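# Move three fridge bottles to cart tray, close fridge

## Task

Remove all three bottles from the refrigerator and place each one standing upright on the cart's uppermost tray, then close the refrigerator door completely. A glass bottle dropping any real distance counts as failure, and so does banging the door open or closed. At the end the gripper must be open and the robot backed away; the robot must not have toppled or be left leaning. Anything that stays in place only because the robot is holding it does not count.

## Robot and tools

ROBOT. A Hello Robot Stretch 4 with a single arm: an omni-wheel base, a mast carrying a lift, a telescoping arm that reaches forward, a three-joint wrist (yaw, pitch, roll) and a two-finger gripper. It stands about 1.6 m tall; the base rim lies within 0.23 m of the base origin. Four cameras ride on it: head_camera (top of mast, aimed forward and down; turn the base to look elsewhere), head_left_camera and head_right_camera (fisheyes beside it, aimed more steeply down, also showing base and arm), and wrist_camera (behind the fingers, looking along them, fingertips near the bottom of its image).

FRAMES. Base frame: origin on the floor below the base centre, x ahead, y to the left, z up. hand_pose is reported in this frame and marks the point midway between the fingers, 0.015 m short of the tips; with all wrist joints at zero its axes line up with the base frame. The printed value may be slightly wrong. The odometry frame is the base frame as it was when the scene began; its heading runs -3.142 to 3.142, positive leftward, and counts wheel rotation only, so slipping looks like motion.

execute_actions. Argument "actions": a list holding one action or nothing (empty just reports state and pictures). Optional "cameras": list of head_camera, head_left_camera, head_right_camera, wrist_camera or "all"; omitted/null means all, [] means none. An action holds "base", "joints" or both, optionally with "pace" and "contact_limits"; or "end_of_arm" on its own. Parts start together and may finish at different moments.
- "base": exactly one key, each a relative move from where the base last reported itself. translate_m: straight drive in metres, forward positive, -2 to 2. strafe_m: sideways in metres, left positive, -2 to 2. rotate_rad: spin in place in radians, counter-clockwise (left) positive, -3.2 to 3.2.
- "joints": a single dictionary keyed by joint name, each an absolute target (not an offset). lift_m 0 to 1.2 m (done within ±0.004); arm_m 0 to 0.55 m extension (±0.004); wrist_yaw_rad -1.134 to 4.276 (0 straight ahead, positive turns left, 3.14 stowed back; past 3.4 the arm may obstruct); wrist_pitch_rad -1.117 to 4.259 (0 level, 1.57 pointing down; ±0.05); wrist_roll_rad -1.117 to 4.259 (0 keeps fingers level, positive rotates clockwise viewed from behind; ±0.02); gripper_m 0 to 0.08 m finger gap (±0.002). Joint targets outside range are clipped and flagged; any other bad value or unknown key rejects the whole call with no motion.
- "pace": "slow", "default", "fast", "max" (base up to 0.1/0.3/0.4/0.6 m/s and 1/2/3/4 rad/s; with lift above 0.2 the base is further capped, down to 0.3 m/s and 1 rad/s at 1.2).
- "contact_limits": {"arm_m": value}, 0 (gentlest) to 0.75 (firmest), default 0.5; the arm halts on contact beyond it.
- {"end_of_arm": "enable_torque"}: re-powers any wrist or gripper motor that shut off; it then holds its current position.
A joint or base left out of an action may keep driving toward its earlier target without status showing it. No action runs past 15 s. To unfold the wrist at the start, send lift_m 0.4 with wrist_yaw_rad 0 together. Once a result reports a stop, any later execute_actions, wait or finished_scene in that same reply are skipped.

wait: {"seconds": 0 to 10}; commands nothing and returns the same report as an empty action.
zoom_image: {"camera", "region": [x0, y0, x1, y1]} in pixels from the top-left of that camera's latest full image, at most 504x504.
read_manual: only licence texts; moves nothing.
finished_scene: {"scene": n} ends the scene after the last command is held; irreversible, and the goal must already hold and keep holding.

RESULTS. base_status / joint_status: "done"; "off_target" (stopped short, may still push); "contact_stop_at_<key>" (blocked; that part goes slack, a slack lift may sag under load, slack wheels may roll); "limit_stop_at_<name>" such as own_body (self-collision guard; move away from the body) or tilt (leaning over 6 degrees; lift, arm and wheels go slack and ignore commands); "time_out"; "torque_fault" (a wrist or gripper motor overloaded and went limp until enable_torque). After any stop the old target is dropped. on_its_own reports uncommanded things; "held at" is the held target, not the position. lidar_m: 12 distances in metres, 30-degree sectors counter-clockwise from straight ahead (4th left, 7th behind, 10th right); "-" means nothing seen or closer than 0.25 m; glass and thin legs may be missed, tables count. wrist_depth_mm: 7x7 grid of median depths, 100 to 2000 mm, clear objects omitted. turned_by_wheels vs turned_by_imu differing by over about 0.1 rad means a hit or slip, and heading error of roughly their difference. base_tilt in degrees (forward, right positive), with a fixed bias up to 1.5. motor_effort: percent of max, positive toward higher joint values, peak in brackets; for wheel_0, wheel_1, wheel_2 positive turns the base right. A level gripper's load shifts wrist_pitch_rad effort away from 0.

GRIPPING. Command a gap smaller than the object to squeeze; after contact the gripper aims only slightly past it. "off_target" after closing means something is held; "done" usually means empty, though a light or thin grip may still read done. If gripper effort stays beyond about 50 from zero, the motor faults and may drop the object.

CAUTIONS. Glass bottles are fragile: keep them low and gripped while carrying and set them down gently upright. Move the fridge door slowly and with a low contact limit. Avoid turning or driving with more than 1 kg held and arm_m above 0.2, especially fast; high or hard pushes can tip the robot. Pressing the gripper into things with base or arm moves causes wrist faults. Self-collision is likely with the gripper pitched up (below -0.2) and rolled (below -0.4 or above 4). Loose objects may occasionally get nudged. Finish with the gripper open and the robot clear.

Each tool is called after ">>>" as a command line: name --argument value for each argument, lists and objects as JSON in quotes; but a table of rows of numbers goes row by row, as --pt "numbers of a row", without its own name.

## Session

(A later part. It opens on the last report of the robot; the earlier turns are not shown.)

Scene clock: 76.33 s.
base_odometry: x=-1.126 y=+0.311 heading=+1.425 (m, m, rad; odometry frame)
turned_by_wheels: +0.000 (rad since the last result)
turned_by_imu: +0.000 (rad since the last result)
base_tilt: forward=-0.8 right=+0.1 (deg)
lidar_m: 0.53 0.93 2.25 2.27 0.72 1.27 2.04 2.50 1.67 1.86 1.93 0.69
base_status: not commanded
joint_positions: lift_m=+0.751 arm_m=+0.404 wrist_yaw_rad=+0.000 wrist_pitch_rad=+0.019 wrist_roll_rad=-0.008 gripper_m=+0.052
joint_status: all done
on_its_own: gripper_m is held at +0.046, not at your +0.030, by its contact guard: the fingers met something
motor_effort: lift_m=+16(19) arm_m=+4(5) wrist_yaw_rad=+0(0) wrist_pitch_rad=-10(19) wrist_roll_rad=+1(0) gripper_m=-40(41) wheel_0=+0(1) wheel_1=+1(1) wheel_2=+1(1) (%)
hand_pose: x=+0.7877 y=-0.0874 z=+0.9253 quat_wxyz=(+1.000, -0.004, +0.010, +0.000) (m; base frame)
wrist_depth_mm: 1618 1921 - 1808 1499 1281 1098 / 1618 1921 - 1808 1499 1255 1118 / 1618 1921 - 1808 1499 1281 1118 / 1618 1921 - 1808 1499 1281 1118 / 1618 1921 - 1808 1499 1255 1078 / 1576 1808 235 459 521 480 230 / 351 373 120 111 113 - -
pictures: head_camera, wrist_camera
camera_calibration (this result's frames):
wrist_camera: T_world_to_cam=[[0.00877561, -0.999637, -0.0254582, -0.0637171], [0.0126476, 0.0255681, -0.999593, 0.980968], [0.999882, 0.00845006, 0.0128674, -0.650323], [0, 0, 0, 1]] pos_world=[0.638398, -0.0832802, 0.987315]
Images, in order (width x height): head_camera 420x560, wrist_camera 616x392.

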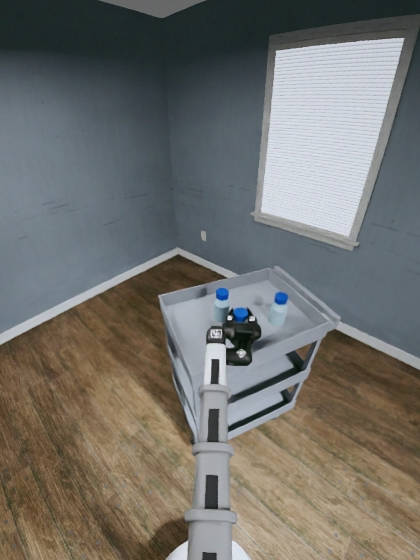

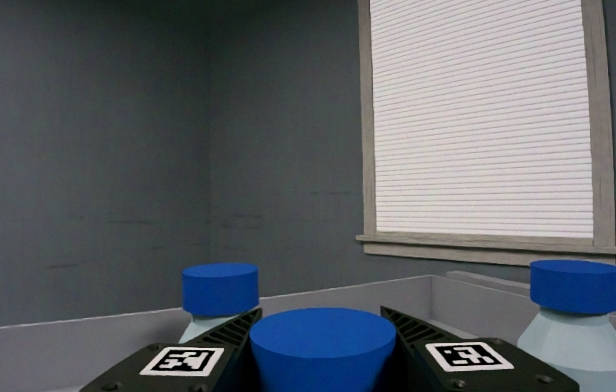

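Touchdown (pitch effort back to −10). Releasing.

>>> execute_actions --actions '[{"joints": {"gripper_m": 0.08}}]' --cameras '["wrist_camera"]'

>>> execute_actions --actions '[{"joints": {"arm_m": 0.0, "lift_m": 0.77}, "pace": "fast"}]'

Scene clock: 77.40 s.
base_odometry: x=-1.126 y=+0.311 heading=+1.425 (m, m, rad; odometry frame)
turned_by_wheels: +0.000 (rad since the last result)
turned_by_imu: +0.000 (rad since the last result)
base_tilt: forward=-0.7 right=+0.1 (deg)
lidar_m: 0.53 0.95 2.27 2.29 0.70 1.27 2.03 2.49 1.65 1.90 1.92 0.68
base_status: not commanded
joint_positions: lift_m=+0.751 arm_m=+0.404 wrist_yaw_rad=+0.000 wrist_pitch_rad=+0.019 wrist_roll_rad=-0.008 gripper_m=+0.080
joint_status: all done
motor_effort: lift_m=+16(16) arm_m=+4(5) wrist_yaw_rad=+1(1) wrist_pitch_rad=-9(10) wrist_roll_rad=+1(0) gripper_m=+2(41) wheel_0=+0(0) wheel_1=+1(1) wheel_2=+1(1) (%)
hand_pose: x=+0.7877 y=-0.0875 z=+0.9253 quat_wxyz=(+1.000, -0.004, +0.010, +0.000) (m; base frame)
wrist_depth_mm: 1618 1921 - 1808 1499 1255 1118 / 1661 1921 - 1808 1499 1255 1118 / 1661 1921 - 1756 1464 1281 1118 / 1618 1921 - 1808 1499 1281 1118 / 1618 1921 - 1756 1499 1281 1098 / 1576 1808 234 466 521 477 229 / 347 106 125 110 121 106 -
pictures: wrist_camera
camera_calibration (this result's frames):
wrist_camera: T_world_to_cam=[[0.00851105, -0.99964, -0.0254471, -0.0635752], [0.0129103, 0.0255558, -0.99959, 0.980813], [0.99988, 0.00817903, 0.0131231, -0.65056], [0, 0, 0, 1]] pos_world=[0.638361, -0.0832968, 0.987331]
Images, in order (width x height): wrist_camera 616x392.

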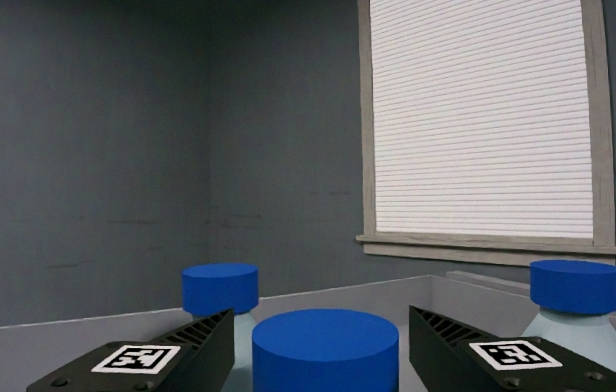

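Scene clock: 79.33 s.
base_odometry: x=-1.126 y=+0.311 heading=+1.425 (m, m, rad; odometry frame)
turned_by_wheels: +0.000 (rad since the last result)
turned_by_imu: +0.000 (rad since the last result)
base_tilt: forward=-0.8 right=+0.2 (deg)
lidar_m: 0.52 0.91 2.27 2.30 0.71 1.28 2.03 2.47 1.66 1.85 1.92 0.66
base_status: not commanded
joint_positions: lift_m=+0.770 arm_m=+0.001 wrist_yaw_rad=+0.000 wrist_pitch_rad=+0.019 wrist_roll_rad=-0.008 gripper_m=+0.080
joint_status: all done
motor_effort: lift_m=+20(27) arm_m=-5(5) wrist_yaw_rad=+1(1) wrist_pitch_rad=-8(9) wrist_roll_rad=+0(1) gripper_m=+3(2) wheel_0=+0(0) wheel_1=+1(1) wheel_2=+2(2) (%)
hand_pose: x=+0.3843 y=-0.0875 z=+0.9441 quat_wxyz=(+1.000, -0.004, +0.009, +0.000) (m; base frame)
wrist_depth_mm: 1863 - - - 1808 1537 1366 / 1808 - - - 1863 1576 1366 / 1863 - - - 1808 1576 1366 / 1808 - - - 1863 1576 1366 / 1863 - - 917 960 1499 1366 / 1808 750 654 512 627 517 580 / 1756 106 138 377 413 106 -
pictures: head_camera, head_left_camera, head_right_camera, wrist_camera
camera_calibration (this result's frames):
wrist_camera: T_world_to_cam=[[0.00856564, -0.99964, -0.0254426, -0.0596813], [0.0133187, 0.0255553, -0.999585, 1.00459], [0.999875, 0.00822322, 0.0135328, -0.247881], [0, 0, 0, 1]] pos_world=[0.234981, -0.083294, 1.00601]
Images, in order (width x height): head_camera 420x560, head_left_camera 420x672, head_right_camera 420x672, wrist_camera 616x392.

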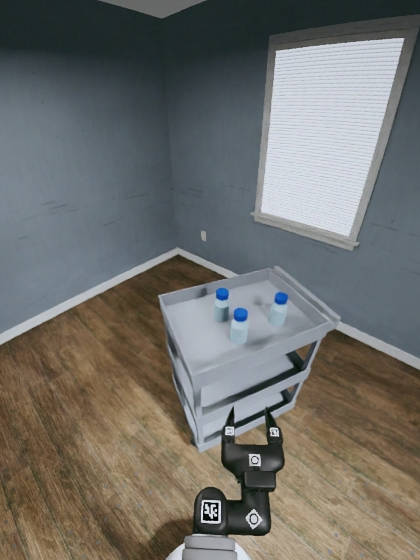

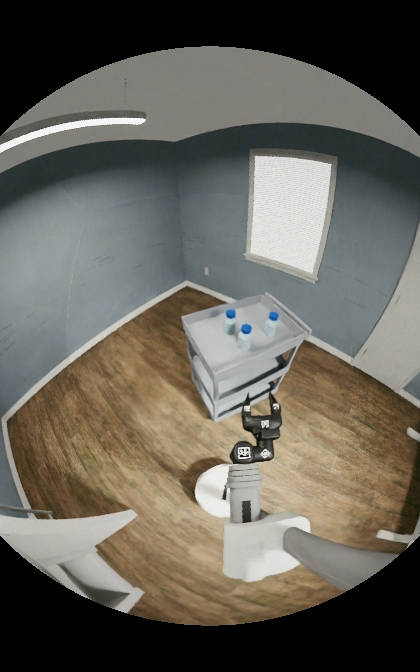

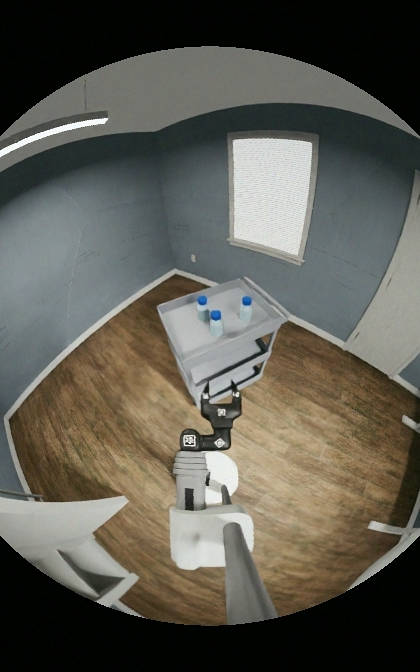

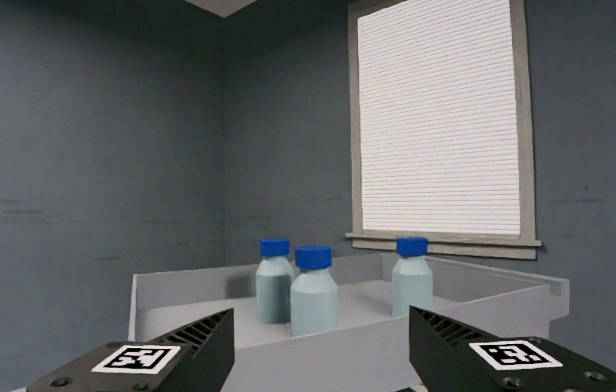

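>>> execute_actions --actions '[{"base": {"rotate_rad": 1.42}, "joints": {"lift_m": 0.33, "gripper_m": 0.0}, "pace": "fast"}]' --cameras '["head_camera", "head_left_camera"]'

Scene clock: 83.80 s.
base_odometry: x=-1.126 y=+0.311 heading=+2.845 (m, m, rad; odometry frame)
turned_by_wheels: +1.420 (rad since the last result)
turned_by_imu: +1.440 (rad since the last result)
base_tilt: forward=-0.8 right=+0.1 (deg)
lidar_m: 2.36 0.71 1.26 1.91 2.57 1.68 2.48 1.98 0.81 0.53 0.53 2.25
base_status: done
joint_positions: lift_m=+0.330 arm_m=+0.001 wrist_yaw_rad=+0.000 wrist_pitch_rad=+0.019 wrist_roll_rad=-0.008 gripper_m=+0.000
joint_status: all done
motor_effort: lift_m=+17(15) arm_m=-5(5) wrist_yaw_rad=+0(1) wrist_pitch_rad=-8(8) wrist_roll_rad=+0(1) gripper_m=-1(2) wheel_0=+0(9) wheel_1=+0(1) wheel_2=+2(7) (%)
hand_pose: x=+0.3844 y=-0.0874 z=+0.5044 quat_wxyz=(+1.000, -0.004, +0.009, +0.000) (m; base frame)
wrist_depth_mm: 1618 1921 - - - 1863 1661 / 1576 1921 - - - 1808 1661 / 1576 1921 - - - 1863 1708 / 1576 1921 - - - 1863 1708 / 1576 1863 - - - 1808 1661 / 1576 1756 1921 1921 1863 1756 1618 / 1255 1308 1336 112 122 1281 1205
pictures: head_camera, head_left_camera
Images, in order (width x height): head_camera 420x560, head_left_camera 420x672.

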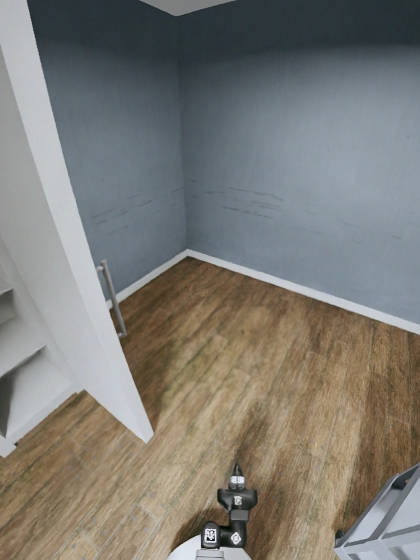

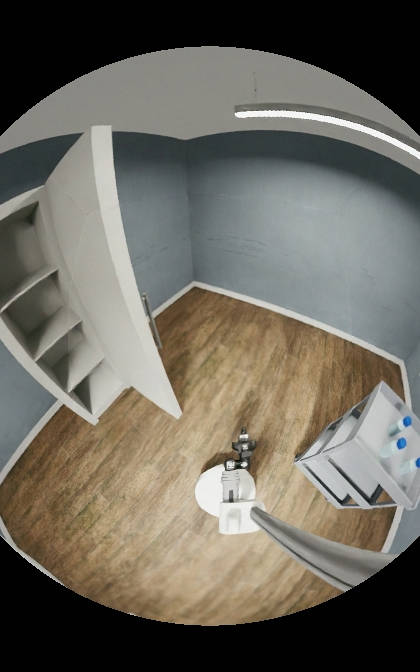

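>>> execute_actions --actions '[{"base": {"translate_m": 0.86}, "pace": "fast"}]' --cameras '["head_left_camera"]'

Scene clock: 87.50 s.
base_odometry: x=-1.949 y=+0.561 heading=+2.845 (m, m, rad; odometry frame)
turned_by_wheels: +0.000 (rad since the last result)
turned_by_imu: -0.005 (rad since the last result)
base_tilt: forward=-0.7 right=+0.1 (deg)
lidar_m: 1.60 1.46 1.38 0.50 0.37 2.85 3.34 0.86 0.89 2.15 1.58 1.52
base_status: done
joint_positions: lift_m=+0.330 arm_m=+0.001 wrist_yaw_rad=+0.000 wrist_pitch_rad=+0.019 wrist_roll_rad=-0.008 gripper_m=+0.000
joint_status: not commanded
motor_effort: lift_m=+17(17) arm_m=-5(5) wrist_yaw_rad=+0(0) wrist_pitch_rad=-8(8) wrist_roll_rad=+1(1) gripper_m=+1(1) wheel_0=+0(6) wheel_1=-1(8) wheel_2=+1(12) (%)
hand_pose: x=+0.3844 y=-0.0874 z=+0.5044 quat_wxyz=(+1.000, -0.004, +0.009, +0.000) (m; base frame)
wrist_depth_mm: 1229 1430 1756 1499 1308 1182 1060 / 1182 1464 1756 1537 1336 1160 1060 / 1205 1464 1708 1499 1336 1160 1060 / 1182 1430 1756 1499 1336 1182 1042 / 1182 1430 1756 1499 1308 1182 1060 / 1182 1430 1661 1464 1308 1160 1060 / 1138 1281 1366 112 122 1118 1042
pictures: head_left_camera
Images, in order (width x height): head_left_camera 420x672.

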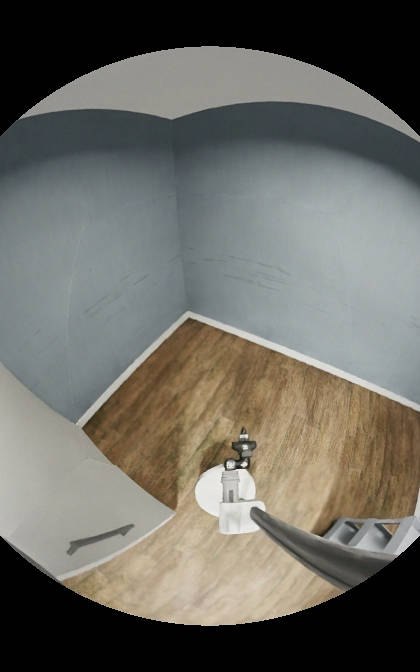

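>>> execute_actions --actions '[{"base": {"rotate_rad": 1.9}, "pace": "fast"}]' --cameras '["head_camera", "head_left_camera", "wrist_camera"]'

Scene clock: 89.67 s.
base_odometry: x=-1.949 y=+0.561 heading=-1.538 (m, m, rad; odometry frame)
turned_by_wheels: +1.900 (rad since the last result)
turned_by_imu: +1.928 (rad since the last result)
base_tilt: forward=-0.7 right=+0.1 (deg)
lidar_m: 0.36 0.47 2.46 2.65 0.86 2.38 1.70 1.52 1.54 1.53 1.37 0.62
base_status: done
joint_positions: lift_m=+0.330 arm_m=+0.001 wrist_yaw_rad=+0.000 wrist_pitch_rad=+0.019 wrist_roll_rad=-0.008 gripper_m=+0.000
joint_status: not commanded
motor_effort: lift_m=+17(17) arm_m=-5(5) wrist_yaw_rad=-1(2) wrist_pitch_rad=-8(8) wrist_roll_rad=+1(1) gripper_m=+0(0) wheel_0=-1(11) wheel_1=+1(9) wheel_2=+0(9) (%)
hand_pose: x=+0.3844 y=-0.0874 z=+0.5043 quat_wxyz=(+1.000, -0.004, +0.009, +0.000) (m; base frame)
wrist_depth_mm: 191 218 258 314 397 549 931 / 191 218 257 310 394 544 946 / 191 218 256 309 389 535 904 / 189 216 256 307 387 525 904 / 190 216 254 307 384 525 878 / 189 216 253 289 384 525 891 / 188 213 240 112 122 525 891
pictures: head_camera, head_left_camera, wrist_camera
camera_calibration (this result's frames):
wrist_camera: T_world_to_cam=[[0.00911962, -0.999635, -0.0254448, -0.0709633], [0.0133045, 0.0255649, -0.999585, 0.565042], [0.99987, 0.0087773, 0.0135328, -0.241934], [0, 0, 0, 1]] pos_world=[0.235032, -0.0832591, 0.566275]
Images, in order (width x height): head_camera 420x560, head_left_camera 420x672, wrist_camera 616x392.

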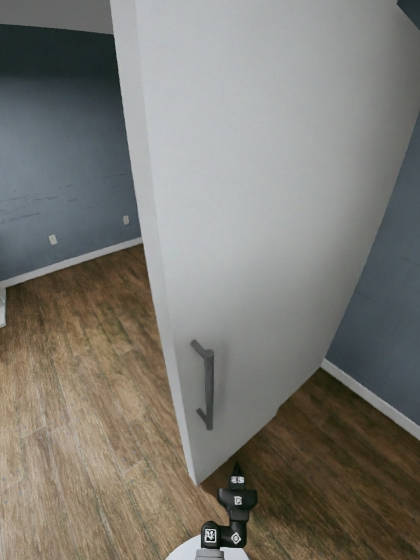

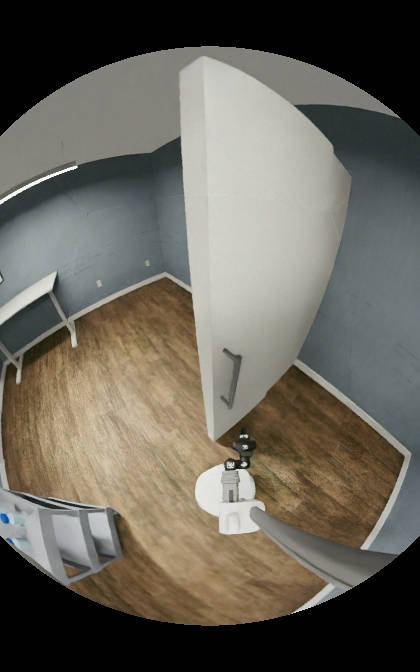

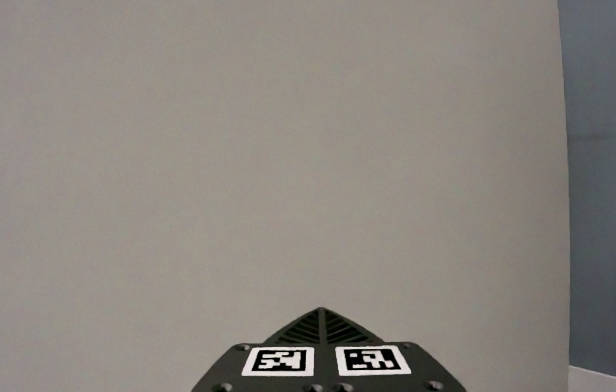

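>>> execute_actions --actions '[{"joints": {"arm_m": 0.43}, "pace": "slow", "contact_limits": {"arm_m": 0.4}}]' --cameras '["head_camera", "wrist_camera"]'

Scene clock: 95.70 s.
base_odometry: x=-1.949 y=+0.561 heading=-1.538 (m, m, rad; odometry frame)
turned_by_wheels: +0.000 (rad since the last result)
turned_by_imu: -0.002 (rad since the last result)
base_tilt: forward=-0.7 right=+0.1 (deg)
lidar_m: 0.90 3.20 2.47 2.63 0.87 2.37 1.71 1.53 1.55 1.53 1.38 0.86
base_status: not commanded
joint_positions: lift_m=+0.330 arm_m=+0.429 wrist_yaw_rad=+0.000 wrist_pitch_rad=+0.019 wrist_roll_rad=-0.008 gripper_m=+0.000
joint_status: all done
motor_effort: lift_m=+17(17) arm_m=+5(12) wrist_yaw_rad=+0(20) wrist_pitch_rad=-7(8) wrist_roll_rad=+0(0) gripper_m=+0(0) wheel_0=-1(2) wheel_1=+0(2) wheel_2=+0(7) (%)
contact_limits: arm_m 0.4
hand_pose: x=+0.8127 y=-0.0874 z=+0.5044 quat_wxyz=(+1.000, -0.004, +0.009, +0.000) (m; base frame)
wrist_depth_mm: - - 382 315 266 230 209 / - - 382 314 267 231 210 / - - 382 315 267 231 211 / - - 379 314 267 231 210 / - - 382 314 267 231 210 / 1921 1576 379 306 266 230 209 / 1281 1138 394 112 122 230 209
pictures: head_camera, wrist_camera
camera_calibration (this result's frames):
wrist_camera: T_world_to_cam=[[0.00880737, -0.999637, -0.0254429, -0.074683], [0.0135459, 0.0255608, -0.999581, 0.559197], [0.999869, 0.00845904, 0.0137661, -0.670319], [0, 0, 0, 1]] pos_world=[0.663314, -0.0832792, 0.56629]
Images, in order (width x height): head_camera 420x560, wrist_camera 616x392.

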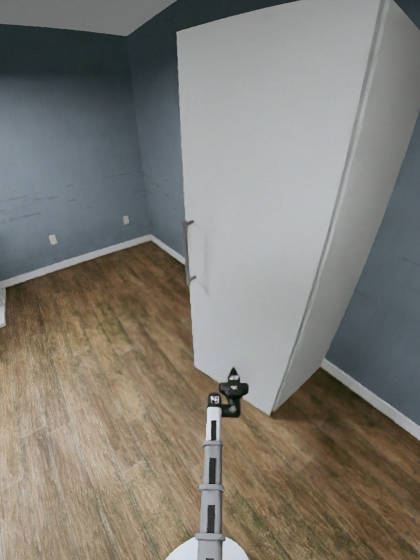

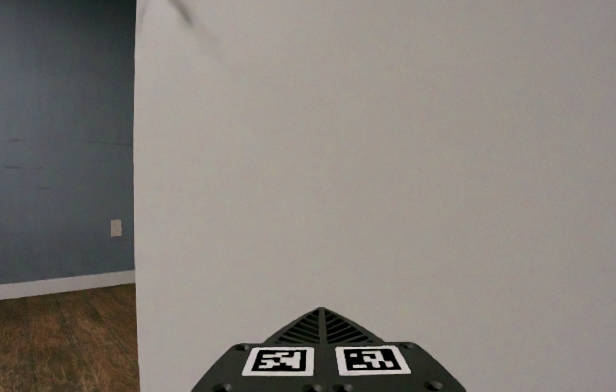

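>>> wait --seconds 2

Scene clock: 97.77 s.
base_odometry: x=-1.949 y=+0.561 heading=-1.538 (m, m, rad; odometry frame)
turned_by_wheels: +0.000 (rad since the last result)
turned_by_imu: -0.001 (rad since the last result)
base_tilt: forward=-0.8 right=+0.2 (deg)
lidar_m: 0.93 3.20 2.46 2.63 0.87 2.37 1.71 1.53 1.53 1.55 1.39 0.86
base_status: not commanded
joint_positions: lift_m=+0.330 arm_m=+0.429 wrist_yaw_rad=+0.000 wrist_pitch_rad=+0.019 wrist_roll_rad=-0.008 gripper_m=+0.000
joint_status: all done
motor_effort: lift_m=+17(17) arm_m=+5(12) wrist_yaw_rad=+0(20) wrist_pitch_rad=-7(8) wrist_roll_rad=+1(0) gripper_m=-2(0) wheel_0=-2(2) wheel_1=+0(2) wheel_2=+0(7) (%)
contact_limits: arm_m 0.4
hand_pose: x=+0.8127 y=-0.0874 z=+0.5044 quat_wxyz=(+1.000, -0.004, +0.009, +0.000) (m; base frame)
wrist_depth_mm: - - 1281 433 334 271 236 / - - 1983 430 334 272 237 / - - - 433 336 272 238 / - - - 433 336 273 238 / - - 1983 433 336 272 238 / 1921 1921 1576 415 334 272 237 / 1255 1281 1229 112 122 271 236
wait: 2.00 s; at rest by 0.20 s
pictures: head_camera, head_left_camera, head_right_camera, wrist_camera
camera_calibration (this result's frames):
wrist_camera: T_world_to_cam=[[0.00880771, -0.999637, -0.0254428, -0.0746833], [0.0135458, 0.0255608, -0.999581, 0.559197], [0.999869, 0.00845939, 0.013766, -0.670319], [0, 0, 0, 1]] pos_world=[0.663314, -0.0832792, 0.56629]
Images, in order (width x height): head_camera 420x560, head_left_camera 420x672, head_right_camera 420x672, wrist_camera 616x392.

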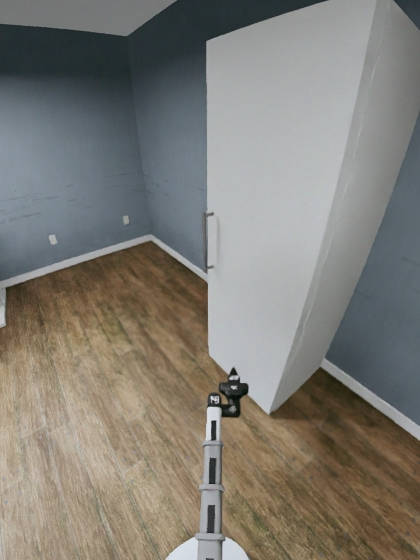

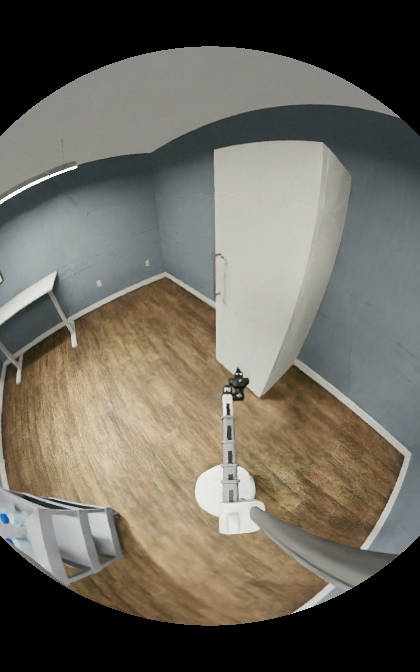

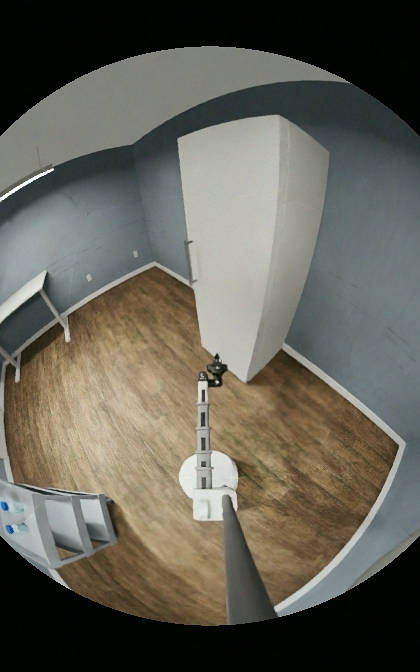

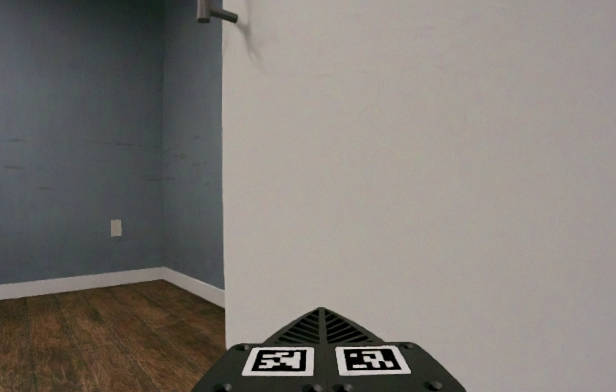

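>>> execute_actions --actions '[{"joints": {"arm_m": 0.05}, "pace": "max"}]'

Scene clock: 99.73 s.
base_odometry: x=-1.949 y=+0.561 heading=-1.538 (m, m, rad; odometry frame)
turned_by_wheels: +0.000 (rad since the last result)
turned_by_imu: +0.000 (rad since the last result)
base_tilt: forward=-0.8 right=+0.0 (deg)
lidar_m: 0.95 3.22 2.47 2.62 0.85 2.35 1.72 1.52 1.54 1.55 1.38 0.84
base_status: not commanded
joint_positions: lift_m=+0.330 arm_m=+0.051 wrist_yaw_rad=+0.000 wrist_pitch_rad=+0.019 wrist_roll_rad=-0.008 gripper_m=+0.000
joint_status: all done
motor_effort: lift_m=+17(17) arm_m=-5(5) wrist_yaw_rad=+1(0) wrist_pitch_rad=-8(8) wrist_roll_rad=+0(1) gripper_m=+0(0) wheel_0=-2(2) wheel_1=+0(0) wheel_2=-1(1) (%)
hand_pose: x=+0.4343 y=-0.0875 z=+0.5043 quat_wxyz=(+1.000, -0.004, +0.009, +0.000) (m; base frame)
wrist_depth_mm: - - - 820 627 554 831 / - - - 809 627 554 798 / - - - 809 634 554 778 / - - - 809 634 549 768 / - - - 809 634 544 759 / 1921 1921 1983 778 627 544 759 / 1281 1281 1336 112 122 544 768
pictures: head_camera, head_left_camera, head_right_camera, wrist_camera
camera_calibration (this result's frames):
wrist_camera: T_world_to_cam=[[0.00851776, -0.99964, -0.0254443, -0.071286], [0.0133164, 0.0255563, -0.999585, 0.564374], [0.999875, 0.0081754, 0.0135293, -0.291919], [0, 0, 0, 1]] pos_world=[0.284974, -0.0832971, 0.566275]
Images, in order (width x height): head_camera 420x560, head_left_camera 420x672, head_right_camera 420x672, wrist_camera 616x392.

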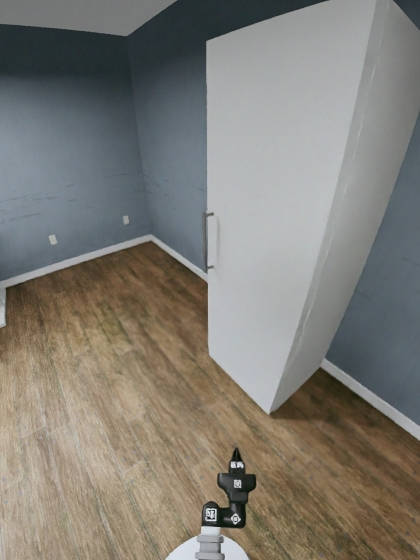

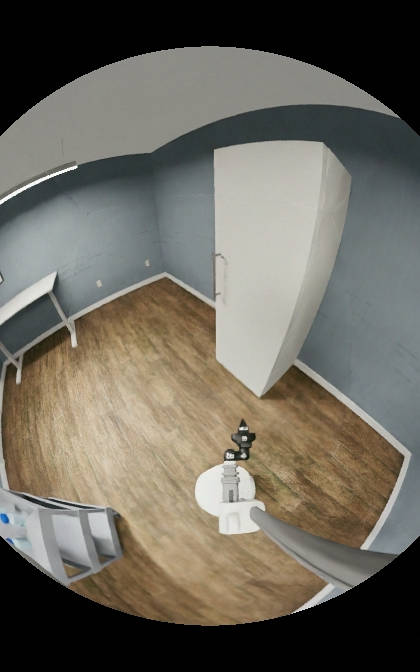

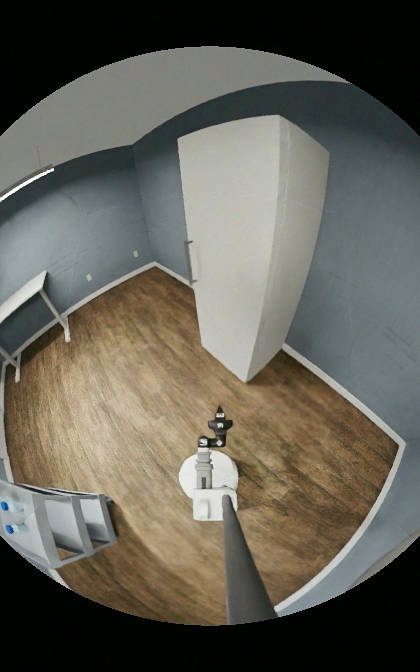

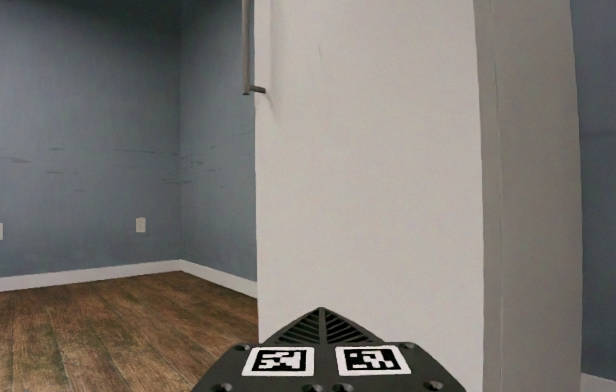

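>>> zoom_image --camera "head_right_camera" --region '[0, 470, 130, 600]'

>>> zoom_image --camera "head_camera" --region '[190, 300, 340, 430]'

Region (0, 470, 130, 600) of head_right_camera's 420x672 image, scaled by 3.877, with more detail than that image has.

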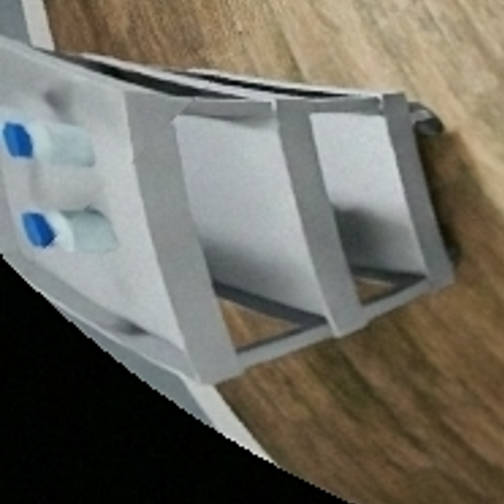

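Region (190, 300, 340, 430) of head_camera's 420x560 image, scaled by 3.360, with more detail than that image has; it fills the top 437 rows of this view, and the rest is white.

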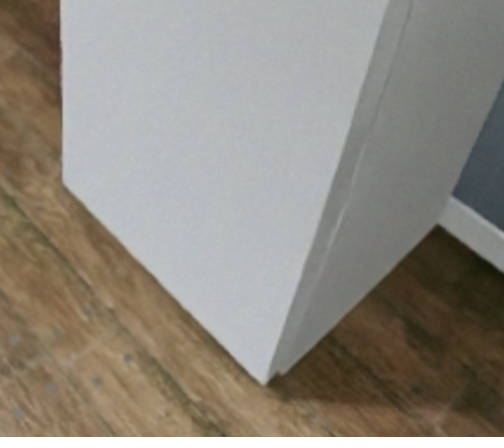

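>>> zoom_image --camera "head_right_camera" --region '[0, 485, 50, 545]'

Region (0, 485, 50, 545) of head_right_camera's 420x672 image, scaled by 8.400, with more detail than that image has.

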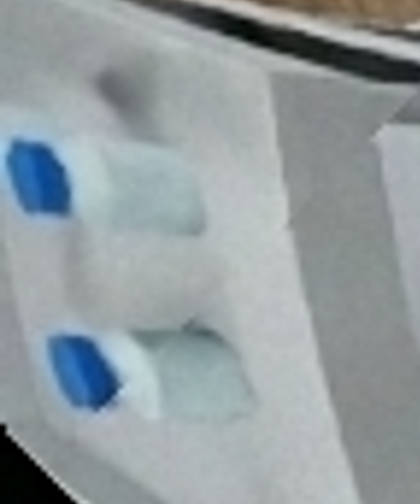

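>>> execute_actions --actions '[{"base": {"rotate_rad": 0.45}, "pace": "max"}]' --cameras '["head_right_camera", "head_left_camera"]'

Scene clock: 101.17 s.
base_odometry: x=-1.949 y=+0.561 heading=-1.088 (m, m, rad; odometry frame)
turned_by_wheels: +0.450 (rad since the last result)
turned_by_imu: +0.456 (rad since the last result)
base_tilt: forward=-0.7 right=+0.2 (deg)
lidar_m: 2.87 2.45 2.70 0.86 0.99 1.80 1.52 1.53 1.60 1.38 0.87 0.90
base_status: done
joint_positions: lift_m=+0.330 arm_m=+0.051 wrist_yaw_rad=+0.000 wrist_pitch_rad=+0.019 wrist_roll_rad=-0.008 gripper_m=+0.000
joint_status: not commanded
motor_effort: lift_m=+17(17) arm_m=-5(5) wrist_yaw_rad=-1(2) wrist_pitch_rad=-8(8) wrist_roll_rad=+0(1) gripper_m=+0(2) wheel_0=-1(11) wheel_1=+1(6) wheel_2=+0(9) (%)
hand_pose: x=+0.4344 y=-0.0874 z=+0.5043 quat_wxyz=(+1.000, -0.004, +0.009, +0.000) (m; base frame)
wrist_depth_mm: - - - - - 831 654 / - - - - - 842 647 / - - - - - 842 647 / - - - - - 854 654 / - - - - - 854 654 / 1863 1921 1921 1921 1863 854 654 / 1281 1308 1366 112 122 854 661
pictures: head_left_camera, head_right_camera
Images, in order (width x height): head_left_camera 420x672, head_right_camera 420x672.

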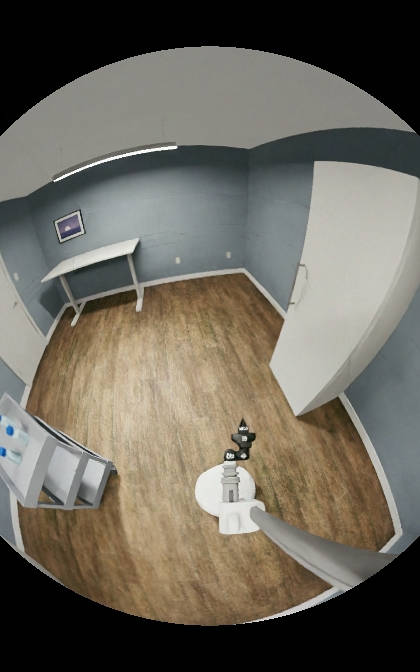

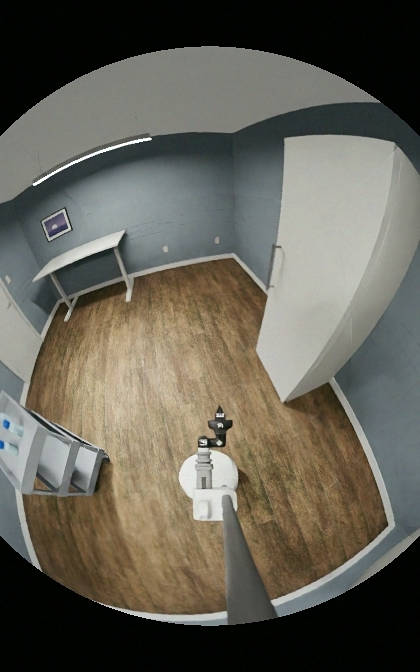

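>>> zoom_image --camera "head_left_camera" --region '[0, 385, 70, 475]'

Region (0, 385, 70, 475) of head_left_camera's 420x672 image, scaled by 5.600, with more detail than that image has.

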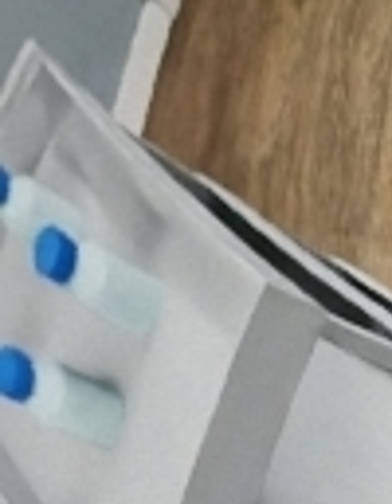

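All three bottles stand upright in the top tray, the door is shut, and the robot is clear.

>>> finished_scene --scene 2

The scene is finished: the task was done.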